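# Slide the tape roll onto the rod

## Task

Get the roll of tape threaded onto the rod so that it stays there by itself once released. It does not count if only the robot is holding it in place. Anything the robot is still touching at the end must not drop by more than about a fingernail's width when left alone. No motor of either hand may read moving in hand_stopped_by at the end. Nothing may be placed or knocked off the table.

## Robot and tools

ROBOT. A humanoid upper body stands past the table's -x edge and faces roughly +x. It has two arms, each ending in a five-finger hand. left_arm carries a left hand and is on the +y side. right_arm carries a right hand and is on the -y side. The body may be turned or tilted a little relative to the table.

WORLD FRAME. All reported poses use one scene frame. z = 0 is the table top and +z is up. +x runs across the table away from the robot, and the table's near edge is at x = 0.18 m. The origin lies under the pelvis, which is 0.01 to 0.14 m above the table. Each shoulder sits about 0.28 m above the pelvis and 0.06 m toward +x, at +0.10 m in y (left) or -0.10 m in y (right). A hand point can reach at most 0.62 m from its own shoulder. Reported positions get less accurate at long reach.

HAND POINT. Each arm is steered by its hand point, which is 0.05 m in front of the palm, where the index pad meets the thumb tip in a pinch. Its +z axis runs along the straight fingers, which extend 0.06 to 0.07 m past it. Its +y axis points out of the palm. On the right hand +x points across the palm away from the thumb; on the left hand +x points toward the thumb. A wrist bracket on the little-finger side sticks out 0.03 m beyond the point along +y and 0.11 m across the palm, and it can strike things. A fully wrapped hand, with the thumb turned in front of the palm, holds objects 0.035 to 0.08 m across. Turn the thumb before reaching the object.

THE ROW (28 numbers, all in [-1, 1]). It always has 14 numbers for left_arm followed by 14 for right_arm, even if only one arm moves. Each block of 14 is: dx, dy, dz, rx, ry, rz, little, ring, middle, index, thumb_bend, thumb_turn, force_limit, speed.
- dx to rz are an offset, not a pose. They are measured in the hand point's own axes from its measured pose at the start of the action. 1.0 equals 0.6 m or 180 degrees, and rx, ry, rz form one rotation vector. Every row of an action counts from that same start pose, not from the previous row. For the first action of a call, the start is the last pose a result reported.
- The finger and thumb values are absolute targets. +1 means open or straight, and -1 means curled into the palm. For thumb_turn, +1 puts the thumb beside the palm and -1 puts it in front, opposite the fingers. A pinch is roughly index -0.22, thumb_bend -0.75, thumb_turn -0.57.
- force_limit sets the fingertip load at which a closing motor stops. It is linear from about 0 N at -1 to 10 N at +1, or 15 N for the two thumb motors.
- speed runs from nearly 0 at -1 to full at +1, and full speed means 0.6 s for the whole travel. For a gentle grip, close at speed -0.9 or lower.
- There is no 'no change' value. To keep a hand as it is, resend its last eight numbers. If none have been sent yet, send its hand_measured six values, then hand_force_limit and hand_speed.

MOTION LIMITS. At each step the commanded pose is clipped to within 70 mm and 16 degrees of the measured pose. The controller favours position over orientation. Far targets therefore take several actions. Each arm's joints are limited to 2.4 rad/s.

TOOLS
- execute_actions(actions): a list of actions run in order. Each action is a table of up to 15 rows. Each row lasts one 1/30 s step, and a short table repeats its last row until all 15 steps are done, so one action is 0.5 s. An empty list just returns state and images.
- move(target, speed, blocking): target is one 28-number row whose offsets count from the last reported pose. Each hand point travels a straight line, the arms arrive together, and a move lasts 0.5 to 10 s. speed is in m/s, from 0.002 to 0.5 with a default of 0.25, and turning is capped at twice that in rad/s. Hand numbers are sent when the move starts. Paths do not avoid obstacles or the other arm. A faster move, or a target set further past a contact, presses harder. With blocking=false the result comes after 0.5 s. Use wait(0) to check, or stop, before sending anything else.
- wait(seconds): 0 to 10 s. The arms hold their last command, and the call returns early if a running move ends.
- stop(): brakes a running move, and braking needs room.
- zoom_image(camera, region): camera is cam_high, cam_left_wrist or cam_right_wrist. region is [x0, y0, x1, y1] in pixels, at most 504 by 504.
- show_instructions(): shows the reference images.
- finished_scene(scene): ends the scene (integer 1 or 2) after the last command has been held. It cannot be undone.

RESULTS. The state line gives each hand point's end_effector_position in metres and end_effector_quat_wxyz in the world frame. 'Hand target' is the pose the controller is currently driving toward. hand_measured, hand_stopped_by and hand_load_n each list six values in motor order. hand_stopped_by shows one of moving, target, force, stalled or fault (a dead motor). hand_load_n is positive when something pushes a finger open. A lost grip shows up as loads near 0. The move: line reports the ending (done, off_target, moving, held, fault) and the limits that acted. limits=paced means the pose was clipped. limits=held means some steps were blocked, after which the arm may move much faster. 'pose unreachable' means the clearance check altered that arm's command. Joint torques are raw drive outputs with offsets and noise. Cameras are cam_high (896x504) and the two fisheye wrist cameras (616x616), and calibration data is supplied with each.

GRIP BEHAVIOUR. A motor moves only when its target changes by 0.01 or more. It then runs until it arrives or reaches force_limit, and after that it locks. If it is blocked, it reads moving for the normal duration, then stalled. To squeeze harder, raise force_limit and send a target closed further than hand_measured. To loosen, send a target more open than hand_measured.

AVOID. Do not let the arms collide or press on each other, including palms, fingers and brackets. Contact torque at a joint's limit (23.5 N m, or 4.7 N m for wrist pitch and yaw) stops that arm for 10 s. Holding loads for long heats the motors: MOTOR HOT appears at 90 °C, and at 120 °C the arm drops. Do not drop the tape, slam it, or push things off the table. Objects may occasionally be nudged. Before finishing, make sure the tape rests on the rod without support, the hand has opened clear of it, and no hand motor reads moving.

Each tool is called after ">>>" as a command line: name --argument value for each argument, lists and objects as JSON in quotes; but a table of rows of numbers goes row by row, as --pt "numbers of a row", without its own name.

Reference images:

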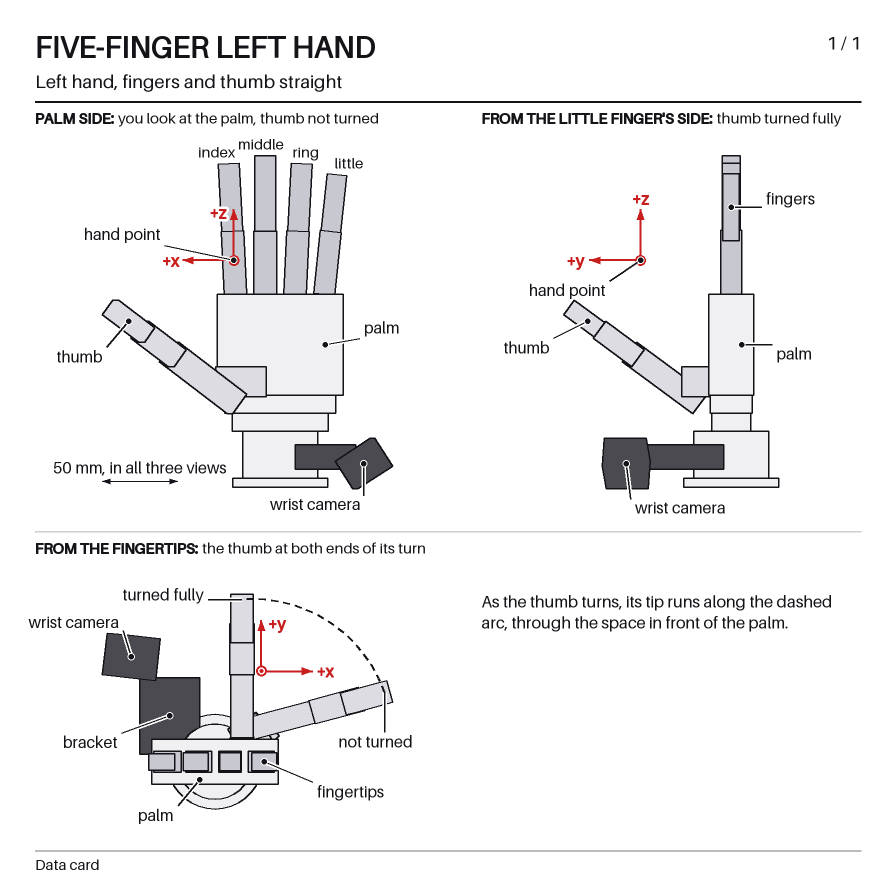

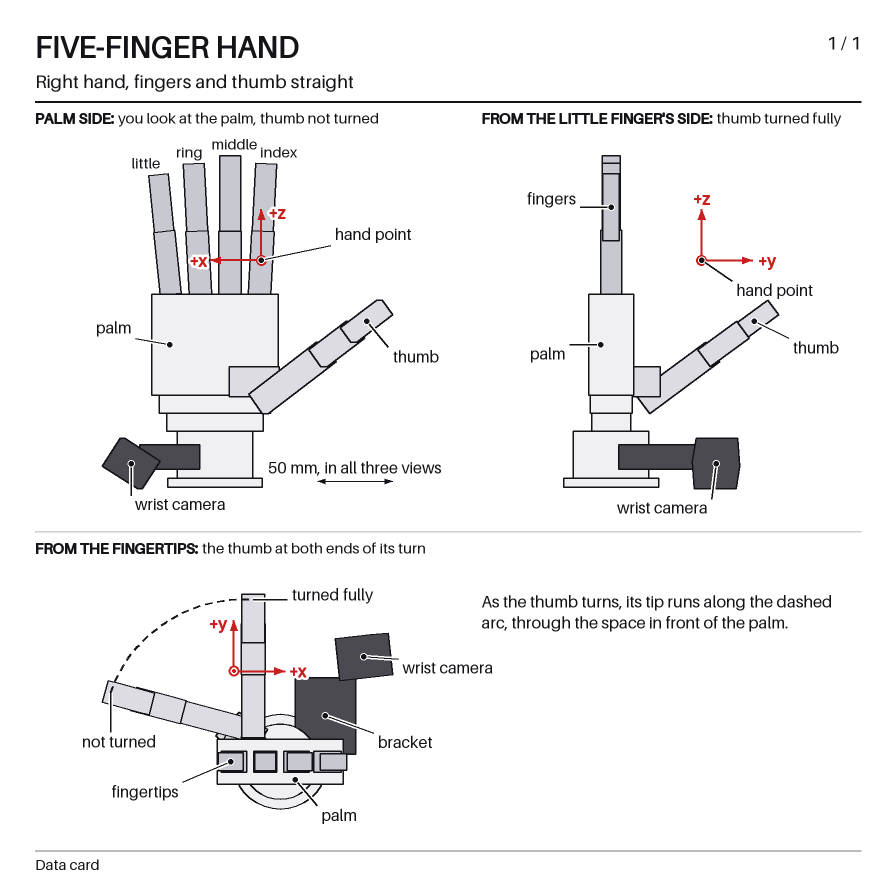

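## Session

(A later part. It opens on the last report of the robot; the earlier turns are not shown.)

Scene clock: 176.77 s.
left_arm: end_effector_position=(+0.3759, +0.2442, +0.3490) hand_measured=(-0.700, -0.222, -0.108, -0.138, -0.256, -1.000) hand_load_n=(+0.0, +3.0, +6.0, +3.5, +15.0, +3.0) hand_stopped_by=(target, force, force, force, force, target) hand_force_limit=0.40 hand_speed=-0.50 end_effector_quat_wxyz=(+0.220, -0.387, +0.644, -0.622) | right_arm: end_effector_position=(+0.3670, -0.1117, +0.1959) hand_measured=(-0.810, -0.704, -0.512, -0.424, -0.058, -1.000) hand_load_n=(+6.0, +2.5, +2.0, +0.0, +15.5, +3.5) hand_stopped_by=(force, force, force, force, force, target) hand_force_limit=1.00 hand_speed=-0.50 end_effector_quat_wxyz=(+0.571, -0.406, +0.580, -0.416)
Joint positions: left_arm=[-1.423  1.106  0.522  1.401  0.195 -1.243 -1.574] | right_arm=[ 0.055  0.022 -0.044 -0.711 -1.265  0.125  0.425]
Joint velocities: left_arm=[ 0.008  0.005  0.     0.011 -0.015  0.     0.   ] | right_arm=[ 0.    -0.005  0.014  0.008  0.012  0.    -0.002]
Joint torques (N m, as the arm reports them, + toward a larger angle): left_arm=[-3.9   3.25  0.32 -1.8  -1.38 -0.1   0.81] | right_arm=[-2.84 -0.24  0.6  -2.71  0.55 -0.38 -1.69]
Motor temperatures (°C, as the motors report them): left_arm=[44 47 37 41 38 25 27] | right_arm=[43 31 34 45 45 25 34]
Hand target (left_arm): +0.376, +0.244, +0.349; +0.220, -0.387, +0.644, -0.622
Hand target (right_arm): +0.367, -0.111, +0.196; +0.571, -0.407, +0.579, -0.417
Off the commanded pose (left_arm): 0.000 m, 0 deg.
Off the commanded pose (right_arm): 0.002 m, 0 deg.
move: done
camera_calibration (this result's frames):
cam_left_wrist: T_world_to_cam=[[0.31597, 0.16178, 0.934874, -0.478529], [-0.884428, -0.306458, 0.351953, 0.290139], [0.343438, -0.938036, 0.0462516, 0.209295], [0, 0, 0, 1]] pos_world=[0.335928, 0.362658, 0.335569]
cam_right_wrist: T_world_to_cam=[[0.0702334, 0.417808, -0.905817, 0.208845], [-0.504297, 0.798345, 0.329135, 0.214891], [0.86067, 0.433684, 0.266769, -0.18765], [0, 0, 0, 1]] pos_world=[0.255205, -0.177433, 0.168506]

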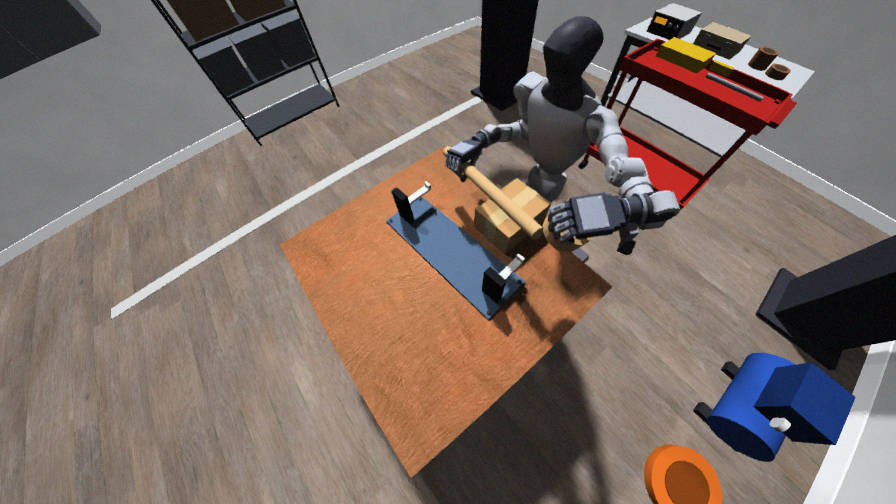

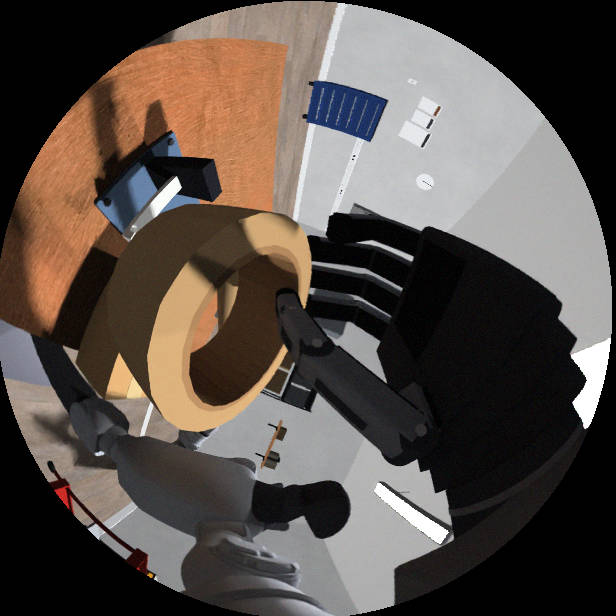

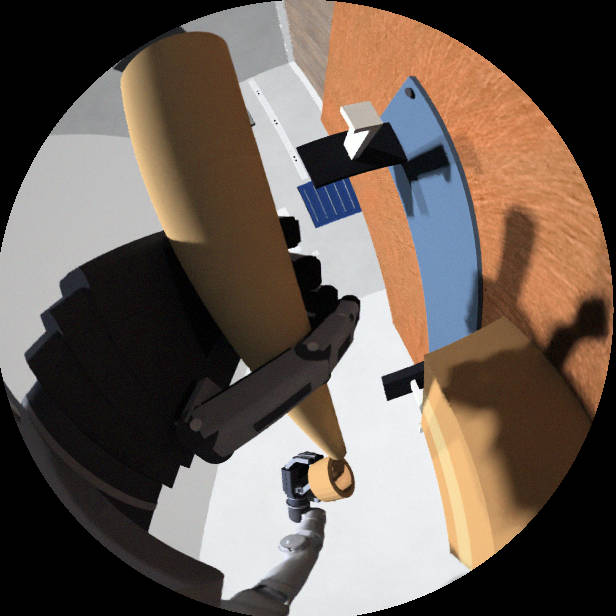

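>>> move --target '[0,0,0,0,0,0,-0.7,-0.7,-0.7,-0.7,-0.3,-1,0.4,-0.5,-0.07,-0.005,0,0,0,0,-1,-1,-1,-1,-0.9,-1,1,-0.5]' --speed 0.04

Scene clock: 181.43 s.
left_arm: end_effector_position=(+0.3757, +0.2445, +0.3483) hand_measured=(-0.700, -0.222, -0.108, -0.138, -0.256, -1.000) hand_load_n=(+0.0, +3.5, +6.0, +3.5, +15.0, +2.5) hand_stopped_by=(target, force, force, force, force, target) hand_force_limit=0.40 hand_speed=-0.50 end_effector_quat_wxyz=(+0.220, -0.388, +0.644, -0.621) | right_arm: end_effector_position=(+0.3660, -0.0917, +0.1988) hand_measured=(-0.810, -0.704, -0.512, -0.424, -0.058, -1.000) hand_load_n=(+6.5, +4.0, +2.0, +0.0, +15.5, +3.0) hand_stopped_by=(force, force, force, force, force, target) hand_force_limit=1.00 hand_speed=-0.50 end_effector_quat_wxyz=(+0.560, -0.408, +0.587, -0.418)
Joint positions: left_arm=[-1.421  1.106  0.522  1.401  0.195 -1.243 -1.576] | right_arm=[ 0.034  0.021  0.146 -0.746 -1.416  0.298  0.464]
Joint velocities: left_arm=[-0.003  0.    -0.006  0.011 -0.005  0.     0.   ] | right_arm=[-0.003  0.002 -0.002 -0.005  0.014  0.     0.   ]
Joint torques (N m, as the arm reports them, + toward a larger angle): left_arm=[-3.85  3.17  0.27 -1.76 -1.29 -0.11  0.79] | right_arm=[-3.18 -0.37  0.56 -3.02  0.43 -0.22 -1.59]
Motor temperatures (°C, as the motors report them): left_arm=[44 46 37 41 38 25 27] | right_arm=[42 31 34 45 45 25 34]
Hand target (left_arm): +0.376, +0.244, +0.349; +0.220, -0.387, +0.644, -0.622
Hand target (right_arm): +0.366, -0.091, +0.200; +0.562, -0.408, +0.587, -0.417
Off the commanded pose (left_arm): 0.001 m, 0 deg.
Off the commanded pose (right_arm): 0.023 m, 2 deg.
move: held (right_arm); limits=held; held on 15 of 39 steps (right_arm), including the last (right_arm)
pose unreachable (right arm): on one or more control steps of this call, first in action 0 (counted from 0), this arm could not follow its commanded pose, so it was not sent that pose on those steps. On the call's last step it was still not sent that pose. It may still have moved: this result reports where it is.
cause: the commanded pose would bring a part of the arm (just beyond joint 3 (shoulder yaw)) too close to the robot's own body.
camera_calibration (this result's frames):
cam_left_wrist: T_world_to_cam=[[0.318141, 0.161003, 0.934272, -0.478274], [-0.883408, -0.307298, 0.353777, 0.289464], [0.344059, -0.937894, 0.0444669, 0.210045], [0, 0, 0, 1]] pos_world=[0.335605, 0.362955, 0.335092]
cam_right_wrist: T_world_to_cam=[[0.0562206, 0.40997, -0.910365, 0.208529], [-0.484853, 0.808284, 0.334056, 0.190309], [0.872787, 0.422613, 0.244217, -0.197192], [0, 0, 0, 1]] pos_world=[0.252654, -0.155979, 0.174421]

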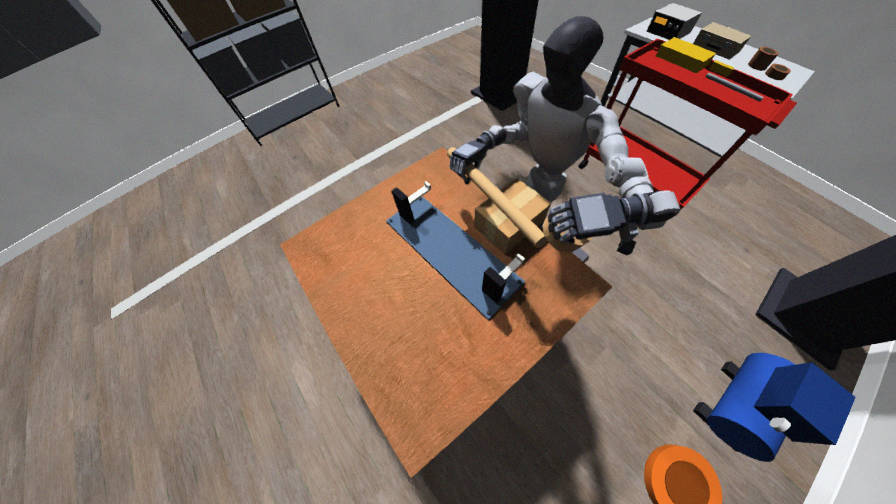

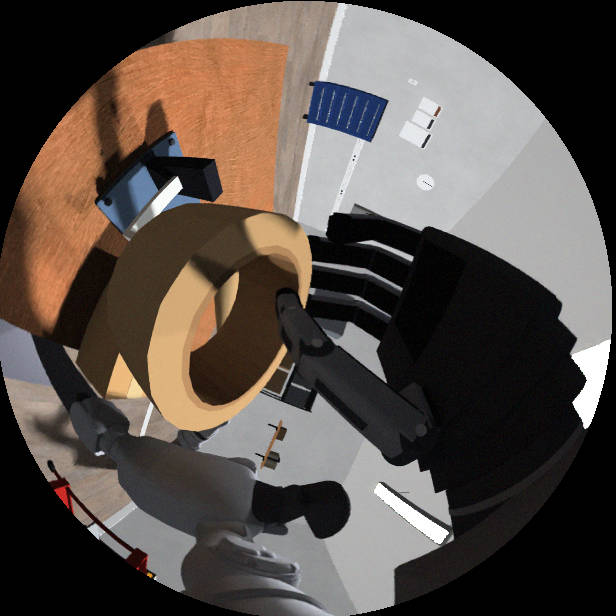

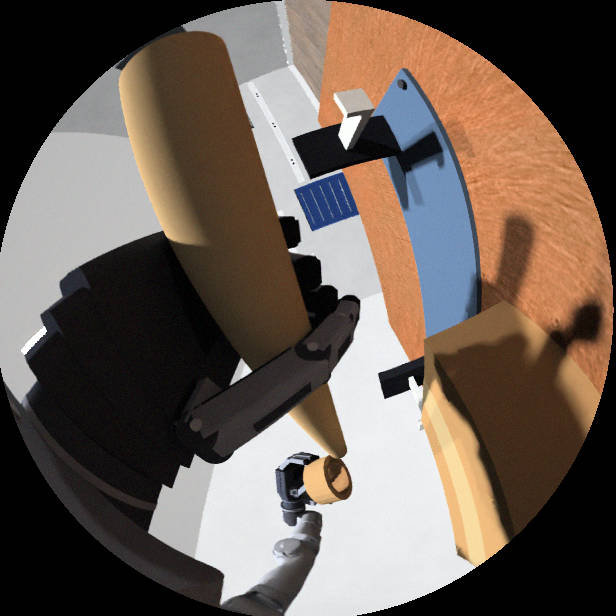

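>>> move --target '[0.039,0.017,0.051,0,0,0,-0.7,-0.7,-0.7,-0.7,-0.3,-1,0.4,-0.5,0,0,0,0,0,0,-1,-1,-1,-1,-0.9,-1,1,-0.5]' --speed 0.03

Scene clock: 188.67 s.
left_arm: end_effector_position=(+0.3826, +0.2064, +0.3376) hand_measured=(-0.700, -0.222, -0.108, -0.138, -0.256, -1.000) hand_load_n=(+0.0, +3.5, +6.5, +4.0, +14.5, +2.5) hand_stopped_by=(target, force, force, force, force, target) hand_force_limit=0.40 hand_speed=-0.50 end_effector_quat_wxyz=(+0.173, -0.357, +0.663, -0.635) | right_arm: end_effector_position=(+0.3659, -0.0959, +0.1956) hand_measured=(-0.810, -0.704, -0.512, -0.424, -0.058, -1.000) hand_load_n=(+2.5, +6.0, +2.5, +0.0, +15.0, +3.0) hand_stopped_by=(force, force, force, force, force, target) hand_force_limit=1.00 hand_speed=-0.50 end_effector_quat_wxyz=(+0.553, -0.410, +0.590, -0.422)
Joint positions: left_arm=[-1.502  1.02   0.452  1.525  0.196 -1.324 -1.566] | right_arm=[ 0.038  0.019  0.14  -0.743 -1.424  0.3    0.467]
Joint velocities: left_arm=[-0.238  0.132 -0.196  0.491  0.146 -0.284  0.193] | right_arm=[-0.014  0.006 -0.015 -0.008 -0.006  0.     0.   ]
Joint torques (N m, as the arm reports them, + toward a larger angle): left_arm=[-4.43  2.96  0.13 -1.63 -1.14 -0.27  0.9 ] | right_arm=[-3.43 -0.04  0.5  -3.61  0.63 -0.4  -1.66]
Motor temperatures (°C, as the motors report them): left_arm=[45 46 37 41 38 25 27] | right_arm=[41 31 34 46 45 25 34]
Hand target (left_arm): +0.383, +0.206, +0.338; +0.175, -0.357, +0.663, -0.634
Hand target (right_arm): +0.366, -0.092, +0.199; +0.560, -0.408, +0.587, -0.418
Off the commanded pose (left_arm): 0.001 m, 7 deg.
Off the commanded pose (right_arm): 0.005 m, 1 deg.
move: off_target (left_arm, right_arm)
camera_calibration (this result's frames):
cam_left_wrist: T_world_to_cam=[[0.354808, 0.13772, 0.92474, -0.470315], [-0.905829, -0.194255, 0.376482, 0.265214], [0.231485, -0.971235, 0.0558275, 0.218543], [0, 0, 0, 1]] pos_world=[0.356521, 0.328548, 0.32287]
cam_right_wrist: T_world_to_cam=[[0.0526809, 0.399866, -0.915059, 0.208572], [-0.472297, 0.817344, 0.329975, 0.19174], [0.879864, 0.414796, 0.231914, -0.195461], [0, 0, 0, 1]] pos_world=[0.25155, -0.159042, 0.172916]

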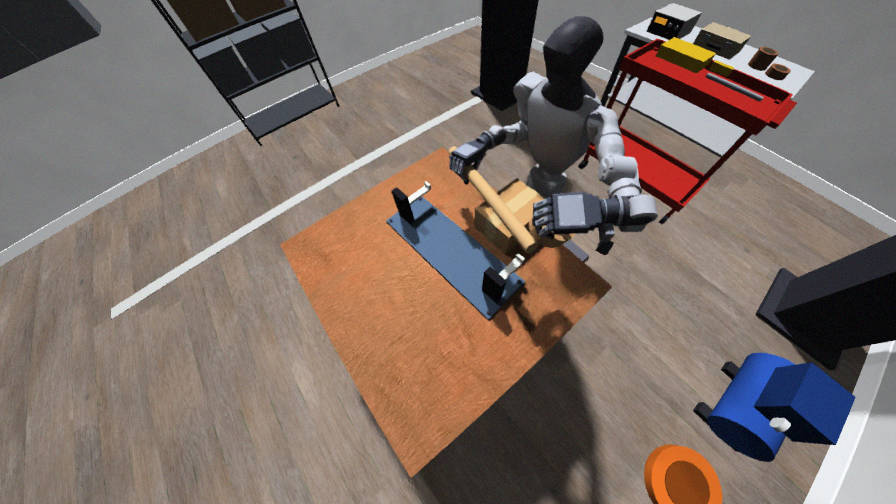

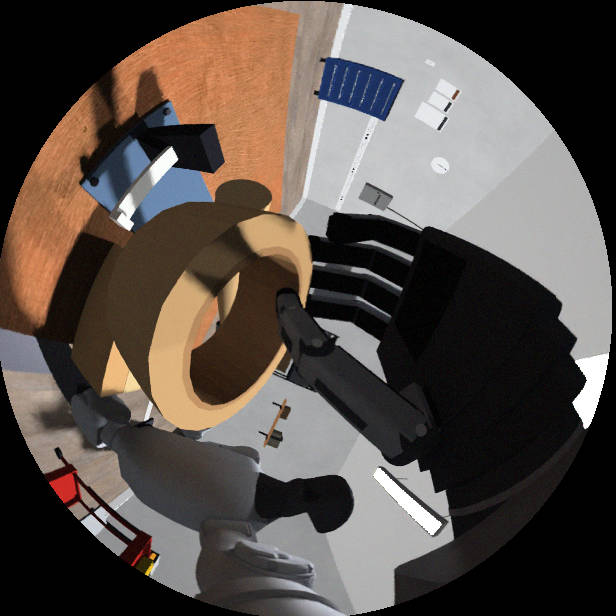

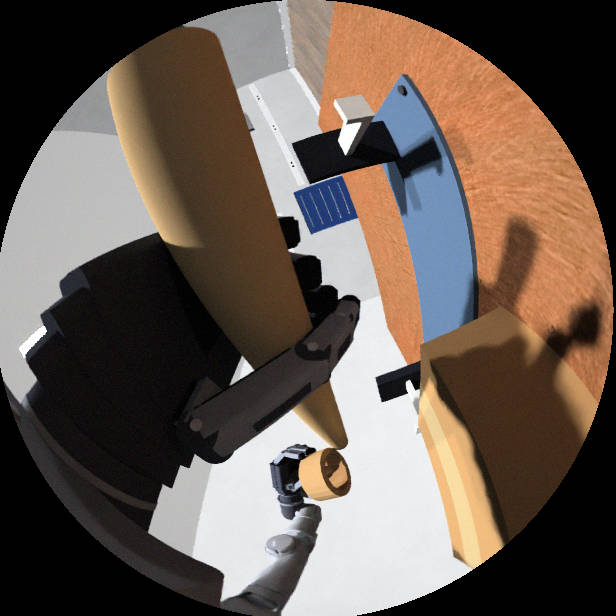

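>>> move --target '[-0.075,-0.006,-0.06,0,0,0,-0.7,-0.7,-0.7,-0.7,-0.3,-1,0.4,-0.5,0,0,0,0,0,0,-1,-1,-1,-1,-0.9,-1,1,-0.5]' --speed 0.05

>>> move --target '[-0.087,0,0.107,0,0,0,-0.7,-0.7,-0.7,-0.7,-0.3,-1,0.4,-0.5,0,0,0,0,0,0,-1,-1,-1,-1,-0.9,-1,1,-0.5]' --speed 0.05

Scene clock: 199.20 s.
left_arm: end_effector_position=(+0.3888, +0.2636, +0.3370) hand_measured=(-0.700, -0.222, -0.108, -0.138, -0.256, -1.000) hand_load_n=(+0.0, +3.5, +6.5, +3.5, +15.0, +2.5) hand_stopped_by=(target, force, force, force, force, target) hand_force_limit=0.40 hand_speed=-0.50 end_effector_quat_wxyz=(+0.260, -0.420, +0.622, -0.608) | right_arm: end_effector_position=(+0.3658, -0.0958, +0.1956) hand_measured=(-0.810, -0.704, -0.512, -0.424, -0.058, -1.000) hand_load_n=(+3.0, +5.5, +2.0, +0.0, +15.5, +3.0) hand_stopped_by=(force, force, force, force, force, target) hand_force_limit=1.00 hand_speed=-0.50 end_effector_quat_wxyz=(+0.553, -0.410, +0.590, -0.422)
Joint positions: left_arm=[-1.34   1.146  0.465  1.395  0.324 -1.259 -1.316] | right_arm=[ 0.038  0.019  0.14  -0.743 -1.424  0.3    0.467]
Joint velocities: left_arm=[-0.012  0.005  0.011  0.     0.012 -0.008  0.004] | right_arm=[-0.003  0.011 -0.005  0.006  0.015  0.     0.   ]
Joint torques (N m, as the arm reports them, + toward a larger angle): left_arm=[-3.93  3.73  0.6  -1.67 -1.22 -0.29  0.89] | right_arm=[-3.33  0.1   0.46 -3.34  0.21 -0.25 -1.53]
Motor temperatures (°C, as the motors report them): left_arm=[46 46 37 41 38 25 28] | right_arm=[40 31 34 47 45 26 35]
Hand target (left_arm): +0.389, +0.264, +0.337; +0.261, -0.419, +0.622, -0.607
Hand target (right_arm): +0.366, -0.096, +0.196; +0.553, -0.410, +0.590, -0.422
Off the commanded pose (left_arm): 0.002 m, 14 deg.
Off the commanded pose (right_arm): 0.000 m, 0 deg.
move: off_target (left_arm)
camera_calibration (this result's frames):
cam_left_wrist: T_world_to_cam=[[0.287526, 0.188555, 0.939029, -0.471922], [-0.846487, -0.408667, 0.341249, 0.32748], [0.448094, -0.892994, 0.0421073, 0.172474], [0, 0, 0, 1]] pos_world=[0.335613, 0.376831, 0.324135]
cam_right_wrist: T_world_to_cam=[[0.05259, 0.400136, -0.914946, 0.20858], [-0.472272, 0.817243, 0.330262, 0.191629], [0.879883, 0.414735, 0.231952, -0.19549], [0, 0, 0, 1]] pos_world=[0.25154, -0.158991, 0.172896]

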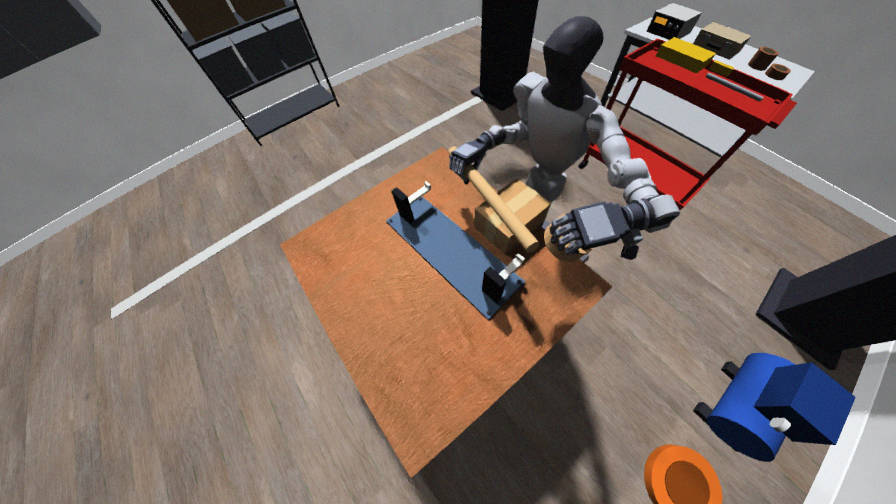

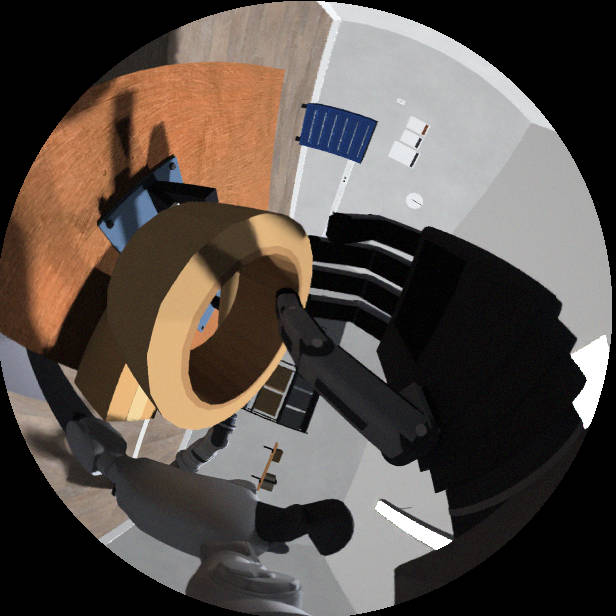

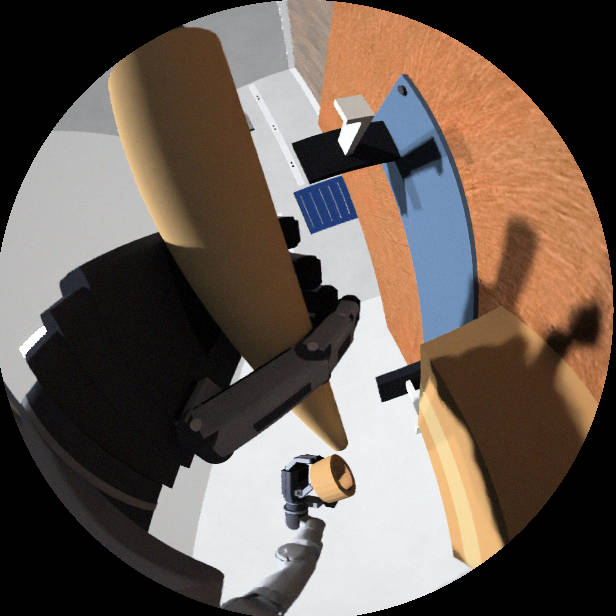

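Scene clock: 201.20 s.
left_arm: end_effector_position=(+0.4674, +0.2732, +0.3164) hand_measured=(-0.700, -0.222, -0.108, -0.138, -0.256, -1.000) hand_load_n=(+0.0, +4.5, +6.5, +3.5, +14.5, +2.0) hand_stopped_by=(target, force, force, force, force, target) hand_force_limit=0.40 hand_speed=-0.50 end_effector_quat_wxyz=(+0.352, -0.475, +0.571, -0.569) | right_arm: end_effector_position=(+0.3660, -0.0990, +0.1944) hand_measured=(-0.812, -0.704, -0.512, -0.424, -0.058, -1.000) hand_load_n=(+0.0, +5.5, +2.0, +0.5, +15.5, +3.0) hand_stopped_by=(force, force, force, force, force, target) hand_force_limit=1.00 hand_speed=-0.50 end_effector_quat_wxyz=(+0.550, -0.407, +0.594, -0.424)
Joint positions: left_arm=[-1.401  1.074  0.191  1.401  0.841 -1.042 -0.545] | right_arm=[ 0.039  0.018  0.137 -0.741 -1.425  0.309  0.467]
Joint velocities: left_arm=[-0.028  0.011 -0.008  0.084  0.075 -0.04   0.063] | right_arm=[-0.009 -0.006  0.012  0.    -0.011  0.     0.   ]
Joint torques (N m, as the arm reports them, + toward a larger angle): left_arm=[-4.6   3.3   0.57 -1.92 -1.57 -0.52  0.92] | right_arm=[-3.38 -0.36  0.87 -3.68  0.29 -0.52 -1.62]
Motor temperatures (°C, as the motors report them): left_arm=[47 46 37 42 38 25 28] | right_arm=[40 31 34 47 45 26 35]
Hand target (left_arm): +0.468, +0.271, +0.317; +0.351, -0.472, +0.573, -0.571
Hand target (right_arm): +0.366, -0.096, +0.196; +0.553, -0.410, +0.590, -0.422
Off the commanded pose (left_arm): 0.003 m, 14 deg.
Off the commanded pose (right_arm): 0.003 m, 1 deg.
move: off_target (left_arm)
camera_calibration (this result's frames):
cam_left_wrist: T_world_to_cam=[[0.198469, 0.216039, 0.956001, -0.448187], [-0.734516, -0.613021, 0.291019, 0.424438], [0.64892, -0.759956, 0.0370185, 0.0180162], [0, 0, 0, 1]] pos_world=[0.389016, 0.370706, 0.30428]
cam_right_wrist: T_world_to_cam=[[0.0535005, 0.400405, -0.914775, 0.208398], [-0.461418, 0.822334, 0.332956, 0.190661], [0.885568, 0.40428, 0.228749, -0.196577], [0, 0, 0, 1]] pos_world=[0.250907, -0.160758, 0.172122]

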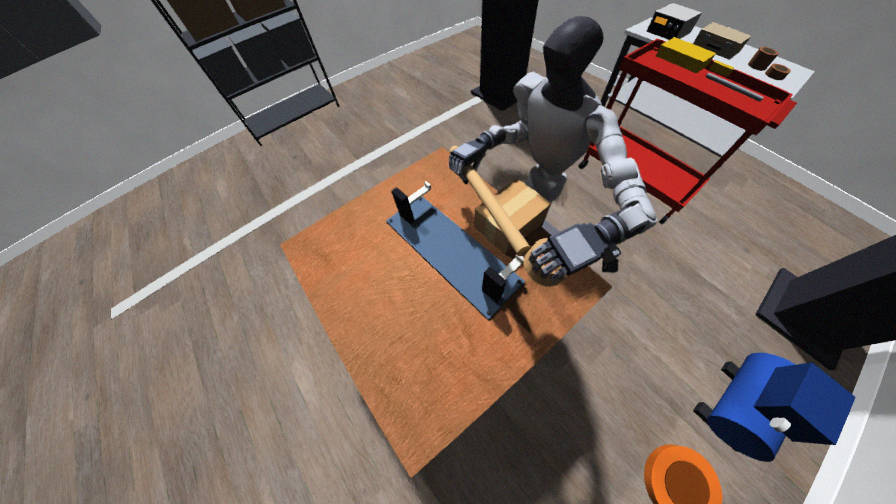

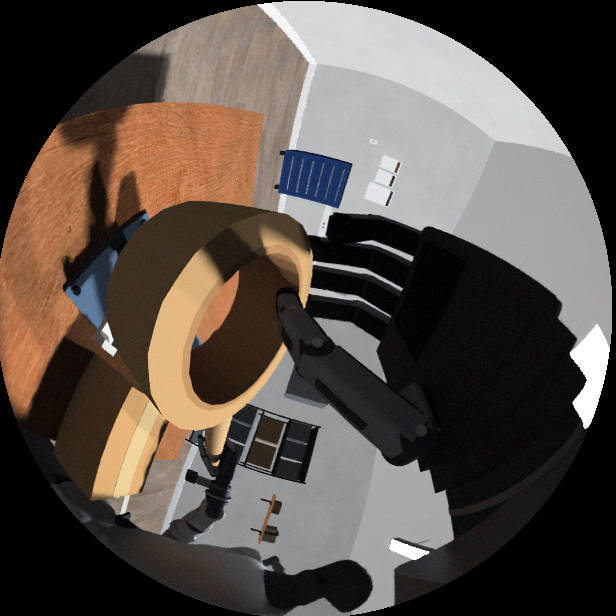

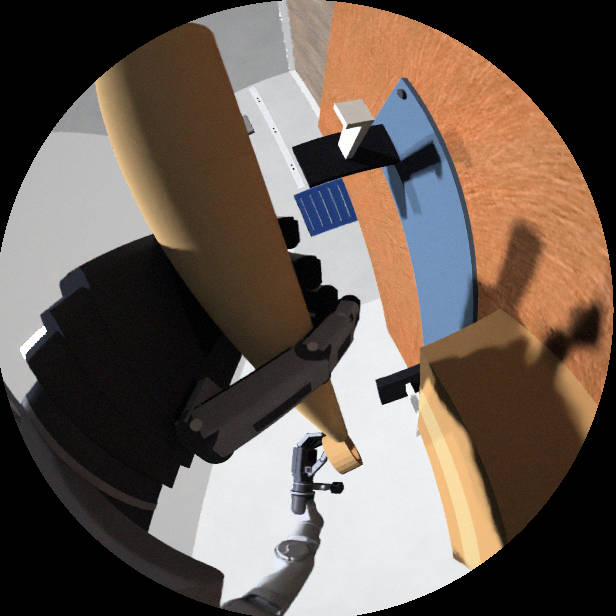

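>>> move --target '[0.0,0.011,-0.075,0,0,0,-0.7,-0.7,-0.7,-0.7,-0.3,-1,0.4,-0.5,0,0,0,0,0,0,-1,-1,-1,-1,-0.9,-1,1,-0.5]' --speed 0.04

Scene clock: 207.80 s.
left_arm: end_effector_position=(+0.4253, +0.2861, +0.3179) hand_measured=(-0.700, -0.222, -0.108, -0.138, -0.256, -1.000) hand_load_n=(+0.0, +3.5, +6.5, +3.5, +15.0, +2.5) hand_stopped_by=(target, force, force, force, force, target) hand_force_limit=0.40 hand_speed=-0.50 end_effector_quat_wxyz=(+0.332, -0.463, +0.582, -0.580) | right_arm: end_effector_position=(+0.3661, -0.0993, +0.1944) hand_measured=(-0.812, -0.704, -0.512, -0.424, -0.058, -1.000) hand_load_n=(+0.0, +5.0, +2.0, +0.0, +15.5, +3.0) hand_stopped_by=(force, force, force, force, force, target) hand_force_limit=1.00 hand_speed=-0.50 end_effector_quat_wxyz=(+0.549, -0.406, +0.594, -0.424)
Joint positions: left_arm=[-1.517  1.224  0.103  1.69   0.897 -1.316 -0.477] | right_arm=[ 0.039  0.018  0.137 -0.741 -1.425  0.31   0.467]
Joint velocities: left_arm=[-0.371  0.037 -0.443  0.374  0.35  -0.114  0.488] | right_arm=[ 0.009  0.003 -0.009  0.002 -0.012  0.     0.   ]
Joint torques (N m, as the arm reports them, + toward a larger angle): left_arm=[-4.02  3.16  0.42 -1.7  -1.56 -0.42  0.91] | right_arm=[-3.08  0.07  0.36 -3.7   0.58 -0.18 -1.53]
Motor temperatures (°C, as the motors report them): left_arm=[48 46 37 42 38 26 28] | right_arm=[40 31 34 47 44 26 35]
Hand target (left_arm): +0.425, +0.286, +0.318; +0.333, -0.464, +0.582, -0.579
Hand target (right_arm): +0.366, -0.099, +0.194; +0.550, -0.407, +0.594, -0.424
Off the commanded pose (left_arm): 0.004 m, 3 deg.
Off the commanded pose (right_arm): 0.000 m, 0 deg.
move: off_target (left_arm)
camera_calibration (this result's frames):
cam_left_wrist: T_world_to_cam=[[0.215405, 0.215331, 0.952488, -0.44998], [-0.764546, -0.569614, 0.301676, 0.397881], [0.607511, -0.793204, 0.0419328, 0.0806211], [0, 0, 0, 1]] pos_world=[0.352149, 0.387483, 0.305188]
cam_right_wrist: T_world_to_cam=[[0.0537144, 0.400599, -0.914677, 0.208387], [-0.460385, 0.82277, 0.333311, 0.190538], [0.886093, 0.4032, 0.228624, -0.19674], [0, 0, 0, 1]] pos_world=[0.250857, -0.160923, 0.172078]

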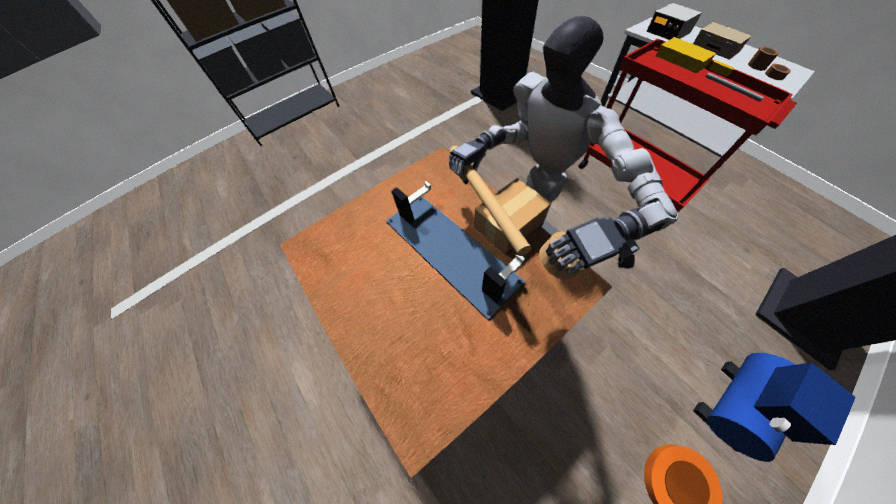

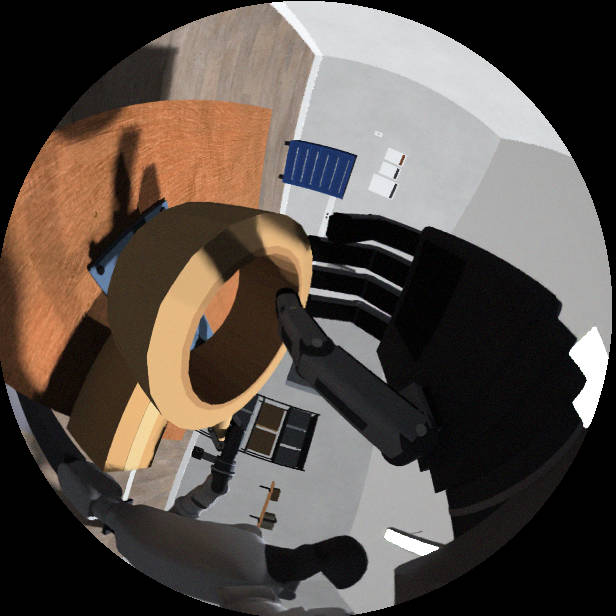

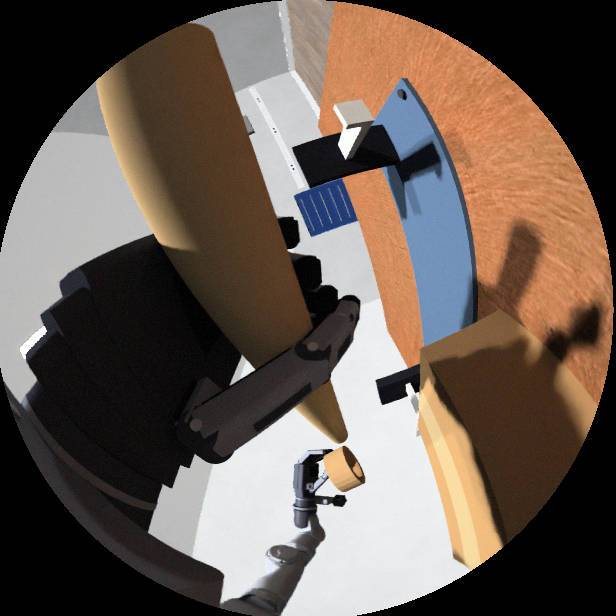

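>>> move --target '[0,0,0,-0.029,0.187,0.02,-0.7,-0.7,-0.7,-0.7,-0.3,-1,0.4,-0.5,0,0,0,0,0,0,-1,-1,-1,-1,-0.9,-1,1,-0.5]' --speed 0.05

Scene clock: 218.40 s.
left_arm: end_effector_position=(+0.4242, +0.2861, +0.3169) hand_measured=(-0.700, -0.222, -0.108, -0.138, -0.256, -1.000) hand_load_n=(+0.0, +3.5, +6.5, +4.0, +15.0, +2.5) hand_stopped_by=(target, force, force, force, force, target) hand_force_limit=0.40 hand_speed=-0.50 end_effector_quat_wxyz=(+0.357, -0.419, +0.605, -0.575) | right_arm: end_effector_position=(+0.3661, -0.0993, +0.1944) hand_measured=(-0.812, -0.704, -0.512, -0.424, -0.058, -1.000) hand_load_n=(+0.0, +5.0, +2.0, +0.0, +15.5, +3.0) hand_stopped_by=(force, force, force, force, force, target) hand_force_limit=1.00 hand_speed=-0.50 end_effector_quat_wxyz=(+0.549, -0.406, +0.594, -0.424)
Joint positions: left_arm=[-1.303  1.184  0.334  1.411  0.854 -1.299 -0.587] | right_arm=[ 0.039  0.018  0.137 -0.741 -1.425  0.31   0.467]
Joint velocities: left_arm=[-0.005  0.    -0.015 -0.009  0.026 -0.012  0.032] | right_arm=[-0.003 -0.002 -0.006  0.     0.003  0.     0.   ]
Joint torques (N m, as the arm reports them, + toward a larger angle): left_arm=[-3.95  4.1   0.62 -1.98 -1.53 -0.24  0.9 ] | right_arm=[-2.99 -0.51  0.28 -3.26  0.   -0.21 -1.57]
Motor temperatures (°C, as the motors report them): left_arm=[48 47 37 42 38 26 28] | right_arm=[39 31 34 47 44 26 35]
Hand target (left_arm): +0.424, +0.286, +0.317; +0.359, -0.417, +0.608, -0.573
Hand target (right_arm): +0.366, -0.099, +0.194; +0.549, -0.406, +0.594, -0.424
Off the commanded pose (left_arm): 0.002 m, 32 deg; orientation clipped at the last step of the last action.
Off the commanded pose (right_arm): 0.000 m, 0 deg.
move: off_target (left_arm); limits=paced
camera_calibration (this result's frames):
cam_left_wrist: T_world_to_cam=[[0.165115, 0.12345, 0.978518, -0.409367], [-0.802832, -0.559467, 0.206052, 0.441019], [0.572886, -0.819608, 0.00673323, 0.114791], [0, 0, 0, 1]] pos_world=[0.355895, 0.391356, 0.308927]
cam_right_wrist: T_world_to_cam=[[0.0537146, 0.4006, -0.914677, 0.208387], [-0.460385, 0.82277, 0.333311, 0.190538], [0.886093, 0.4032, 0.228625, -0.19674], [0, 0, 0, 1]] pos_world=[0.250857, -0.160923, 0.172078]

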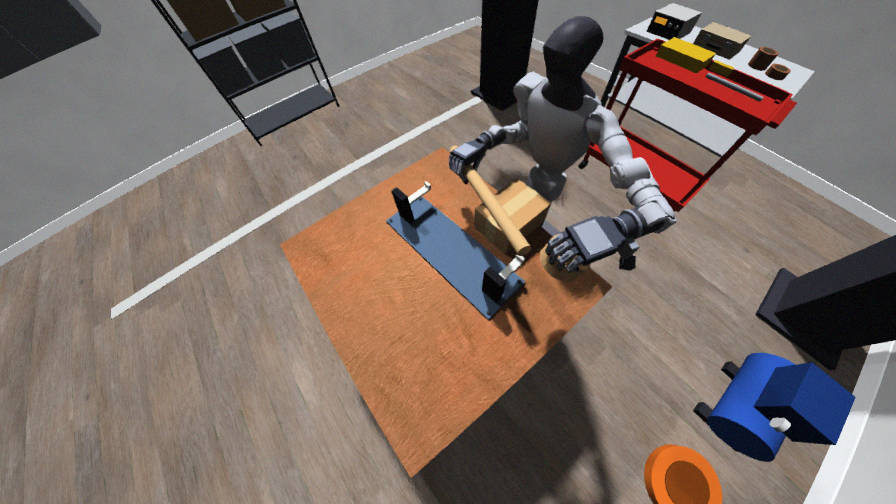

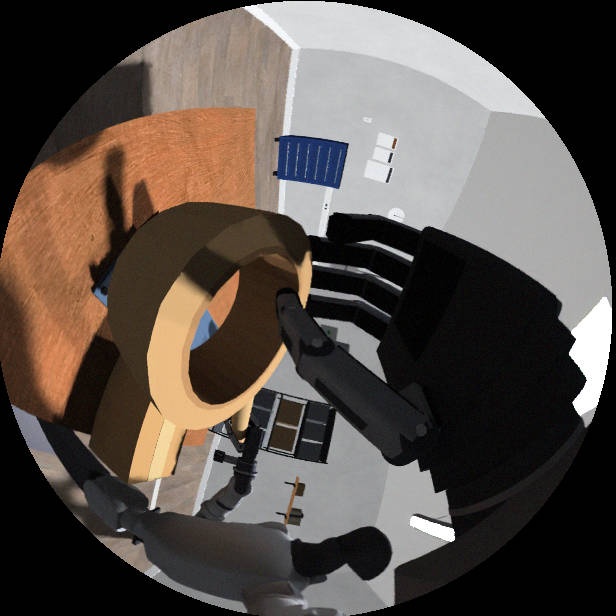

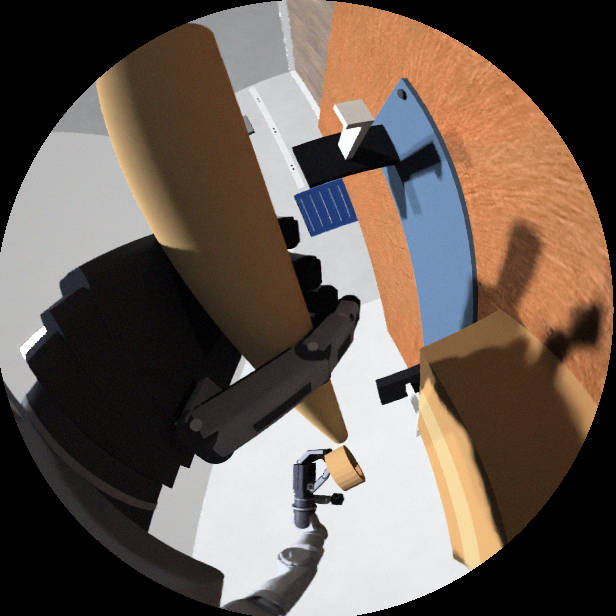

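>>> move --target '[0.04,-0.042,-0.075,-0.025,0.086,-0.038,-0.7,-0.7,-0.7,-0.7,-0.3,-1,0.4,-0.5,0,0,0.085,-0.037,-0.115,0,-1,-1,-1,-1,-0.9,-1,1,-0.5]' --speed 0.06

Scene clock: 232.47 s.
left_arm: end_effector_position=(+0.3778, +0.2826, +0.3476) hand_measured=(-0.700, -0.222, -0.108, -0.138, -0.256, -1.000) hand_load_n=(+0.0, +3.5, +6.5, +3.5, +15.0, +2.5) hand_stopped_by=(target, force, force, force, force, target) hand_force_limit=0.40 hand_speed=-0.50 end_effector_quat_wxyz=(+0.281, -0.427, +0.616, -0.599) | right_arm: end_effector_position=(+0.4180, -0.0934, +0.1934) hand_measured=(-0.812, -0.704, -0.512, -0.424, -0.058, -1.000) hand_load_n=(+0.0, +5.0, +2.0, +0.0, +15.5, +3.0) hand_stopped_by=(force, force, force, force, force, target) hand_force_limit=1.00 hand_speed=-0.50 end_effector_quat_wxyz=(+0.624, -0.513, +0.504, -0.306)
Joint positions: left_arm=[-1.379  1.191  0.741  1.421  0.544 -1.277 -1.402] | right_arm=[-0.306 -0.399 -0.144 -0.227 -0.776 -0.124  0.443]
Joint velocities: left_arm=[ 0.035 -0.038  0.052 -0.051  0.014  0.027 -0.049] | right_arm=[ 0.     0.002 -0.012  0.     0.003 -0.003  0.   ]
Joint torques (N m, as the arm reports them, + toward a larger angle): left_arm=[-3.44  3.4   0.47 -1.95 -1.74  0.    0.76] | right_arm=[-6.1  -2.44 -1.66 -2.25  1.   -0.41 -1.74]
Motor temperatures (°C, as the motors report them): left_arm=[48 48 37 42 38 26 28] | right_arm=[40 31 34 47 45 26 35]
Hand target (left_arm): +0.378, +0.282, +0.348; +0.280, -0.427, +0.615, -0.601
Hand target (right_arm): +0.418, -0.094, +0.195; +0.626, -0.511, +0.503, -0.306
Off the commanded pose (left_arm): 0.002 m, 9 deg.
Off the commanded pose (right_arm): 0.009 m, 1 deg.
move: off_target (left_arm, right_arm)
camera_calibration (this result's frames):
cam_left_wrist: T_world_to_cam=[[0.266494, 0.185109, 0.945894, -0.475699], [-0.831852, -0.45152, 0.322725, 0.33536], [0.48683, -0.872848, 0.0336562, 0.176503], [0, 0, 0, 1]] pos_world=[0.319814, 0.393539, 0.335791]
cam_right_wrist: T_world_to_cam=[[-0.104474, 0.397055, -0.911829, 0.267606], [-0.742347, 0.578992, 0.337177, 0.304263], [0.66182, 0.71212, 0.234263, -0.123404], [0, 0, 0, 1]] pos_world=[0.335498, -0.194541, 0.17033]

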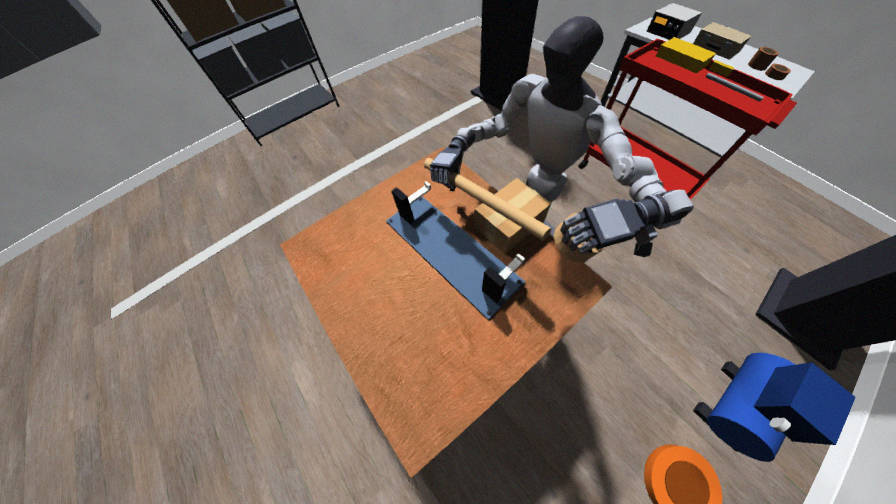

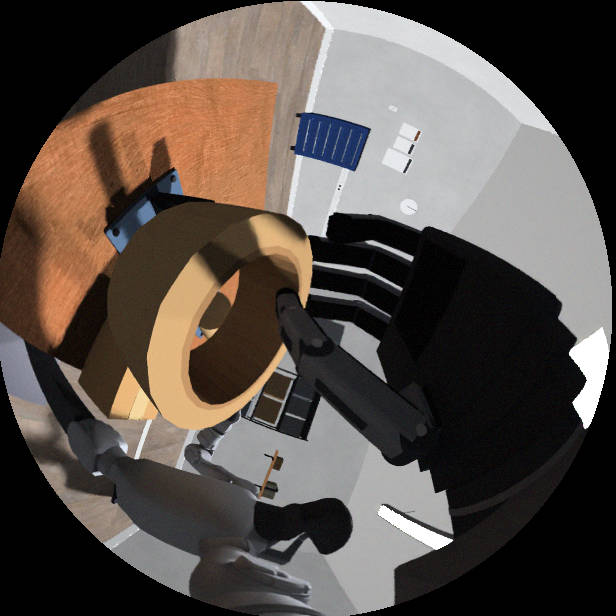

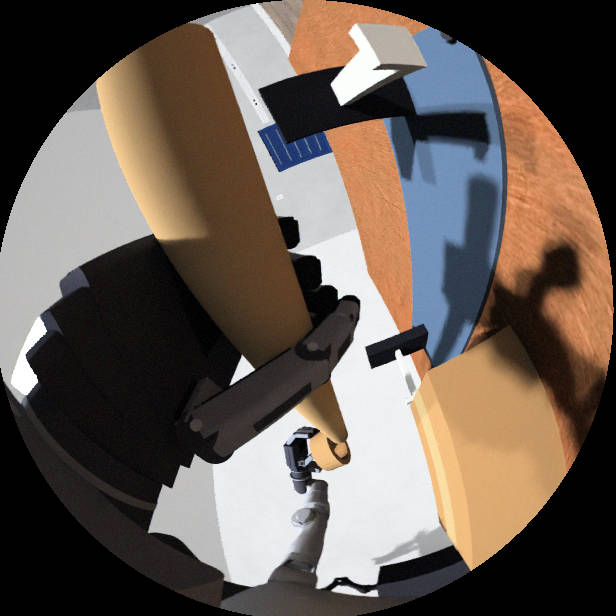

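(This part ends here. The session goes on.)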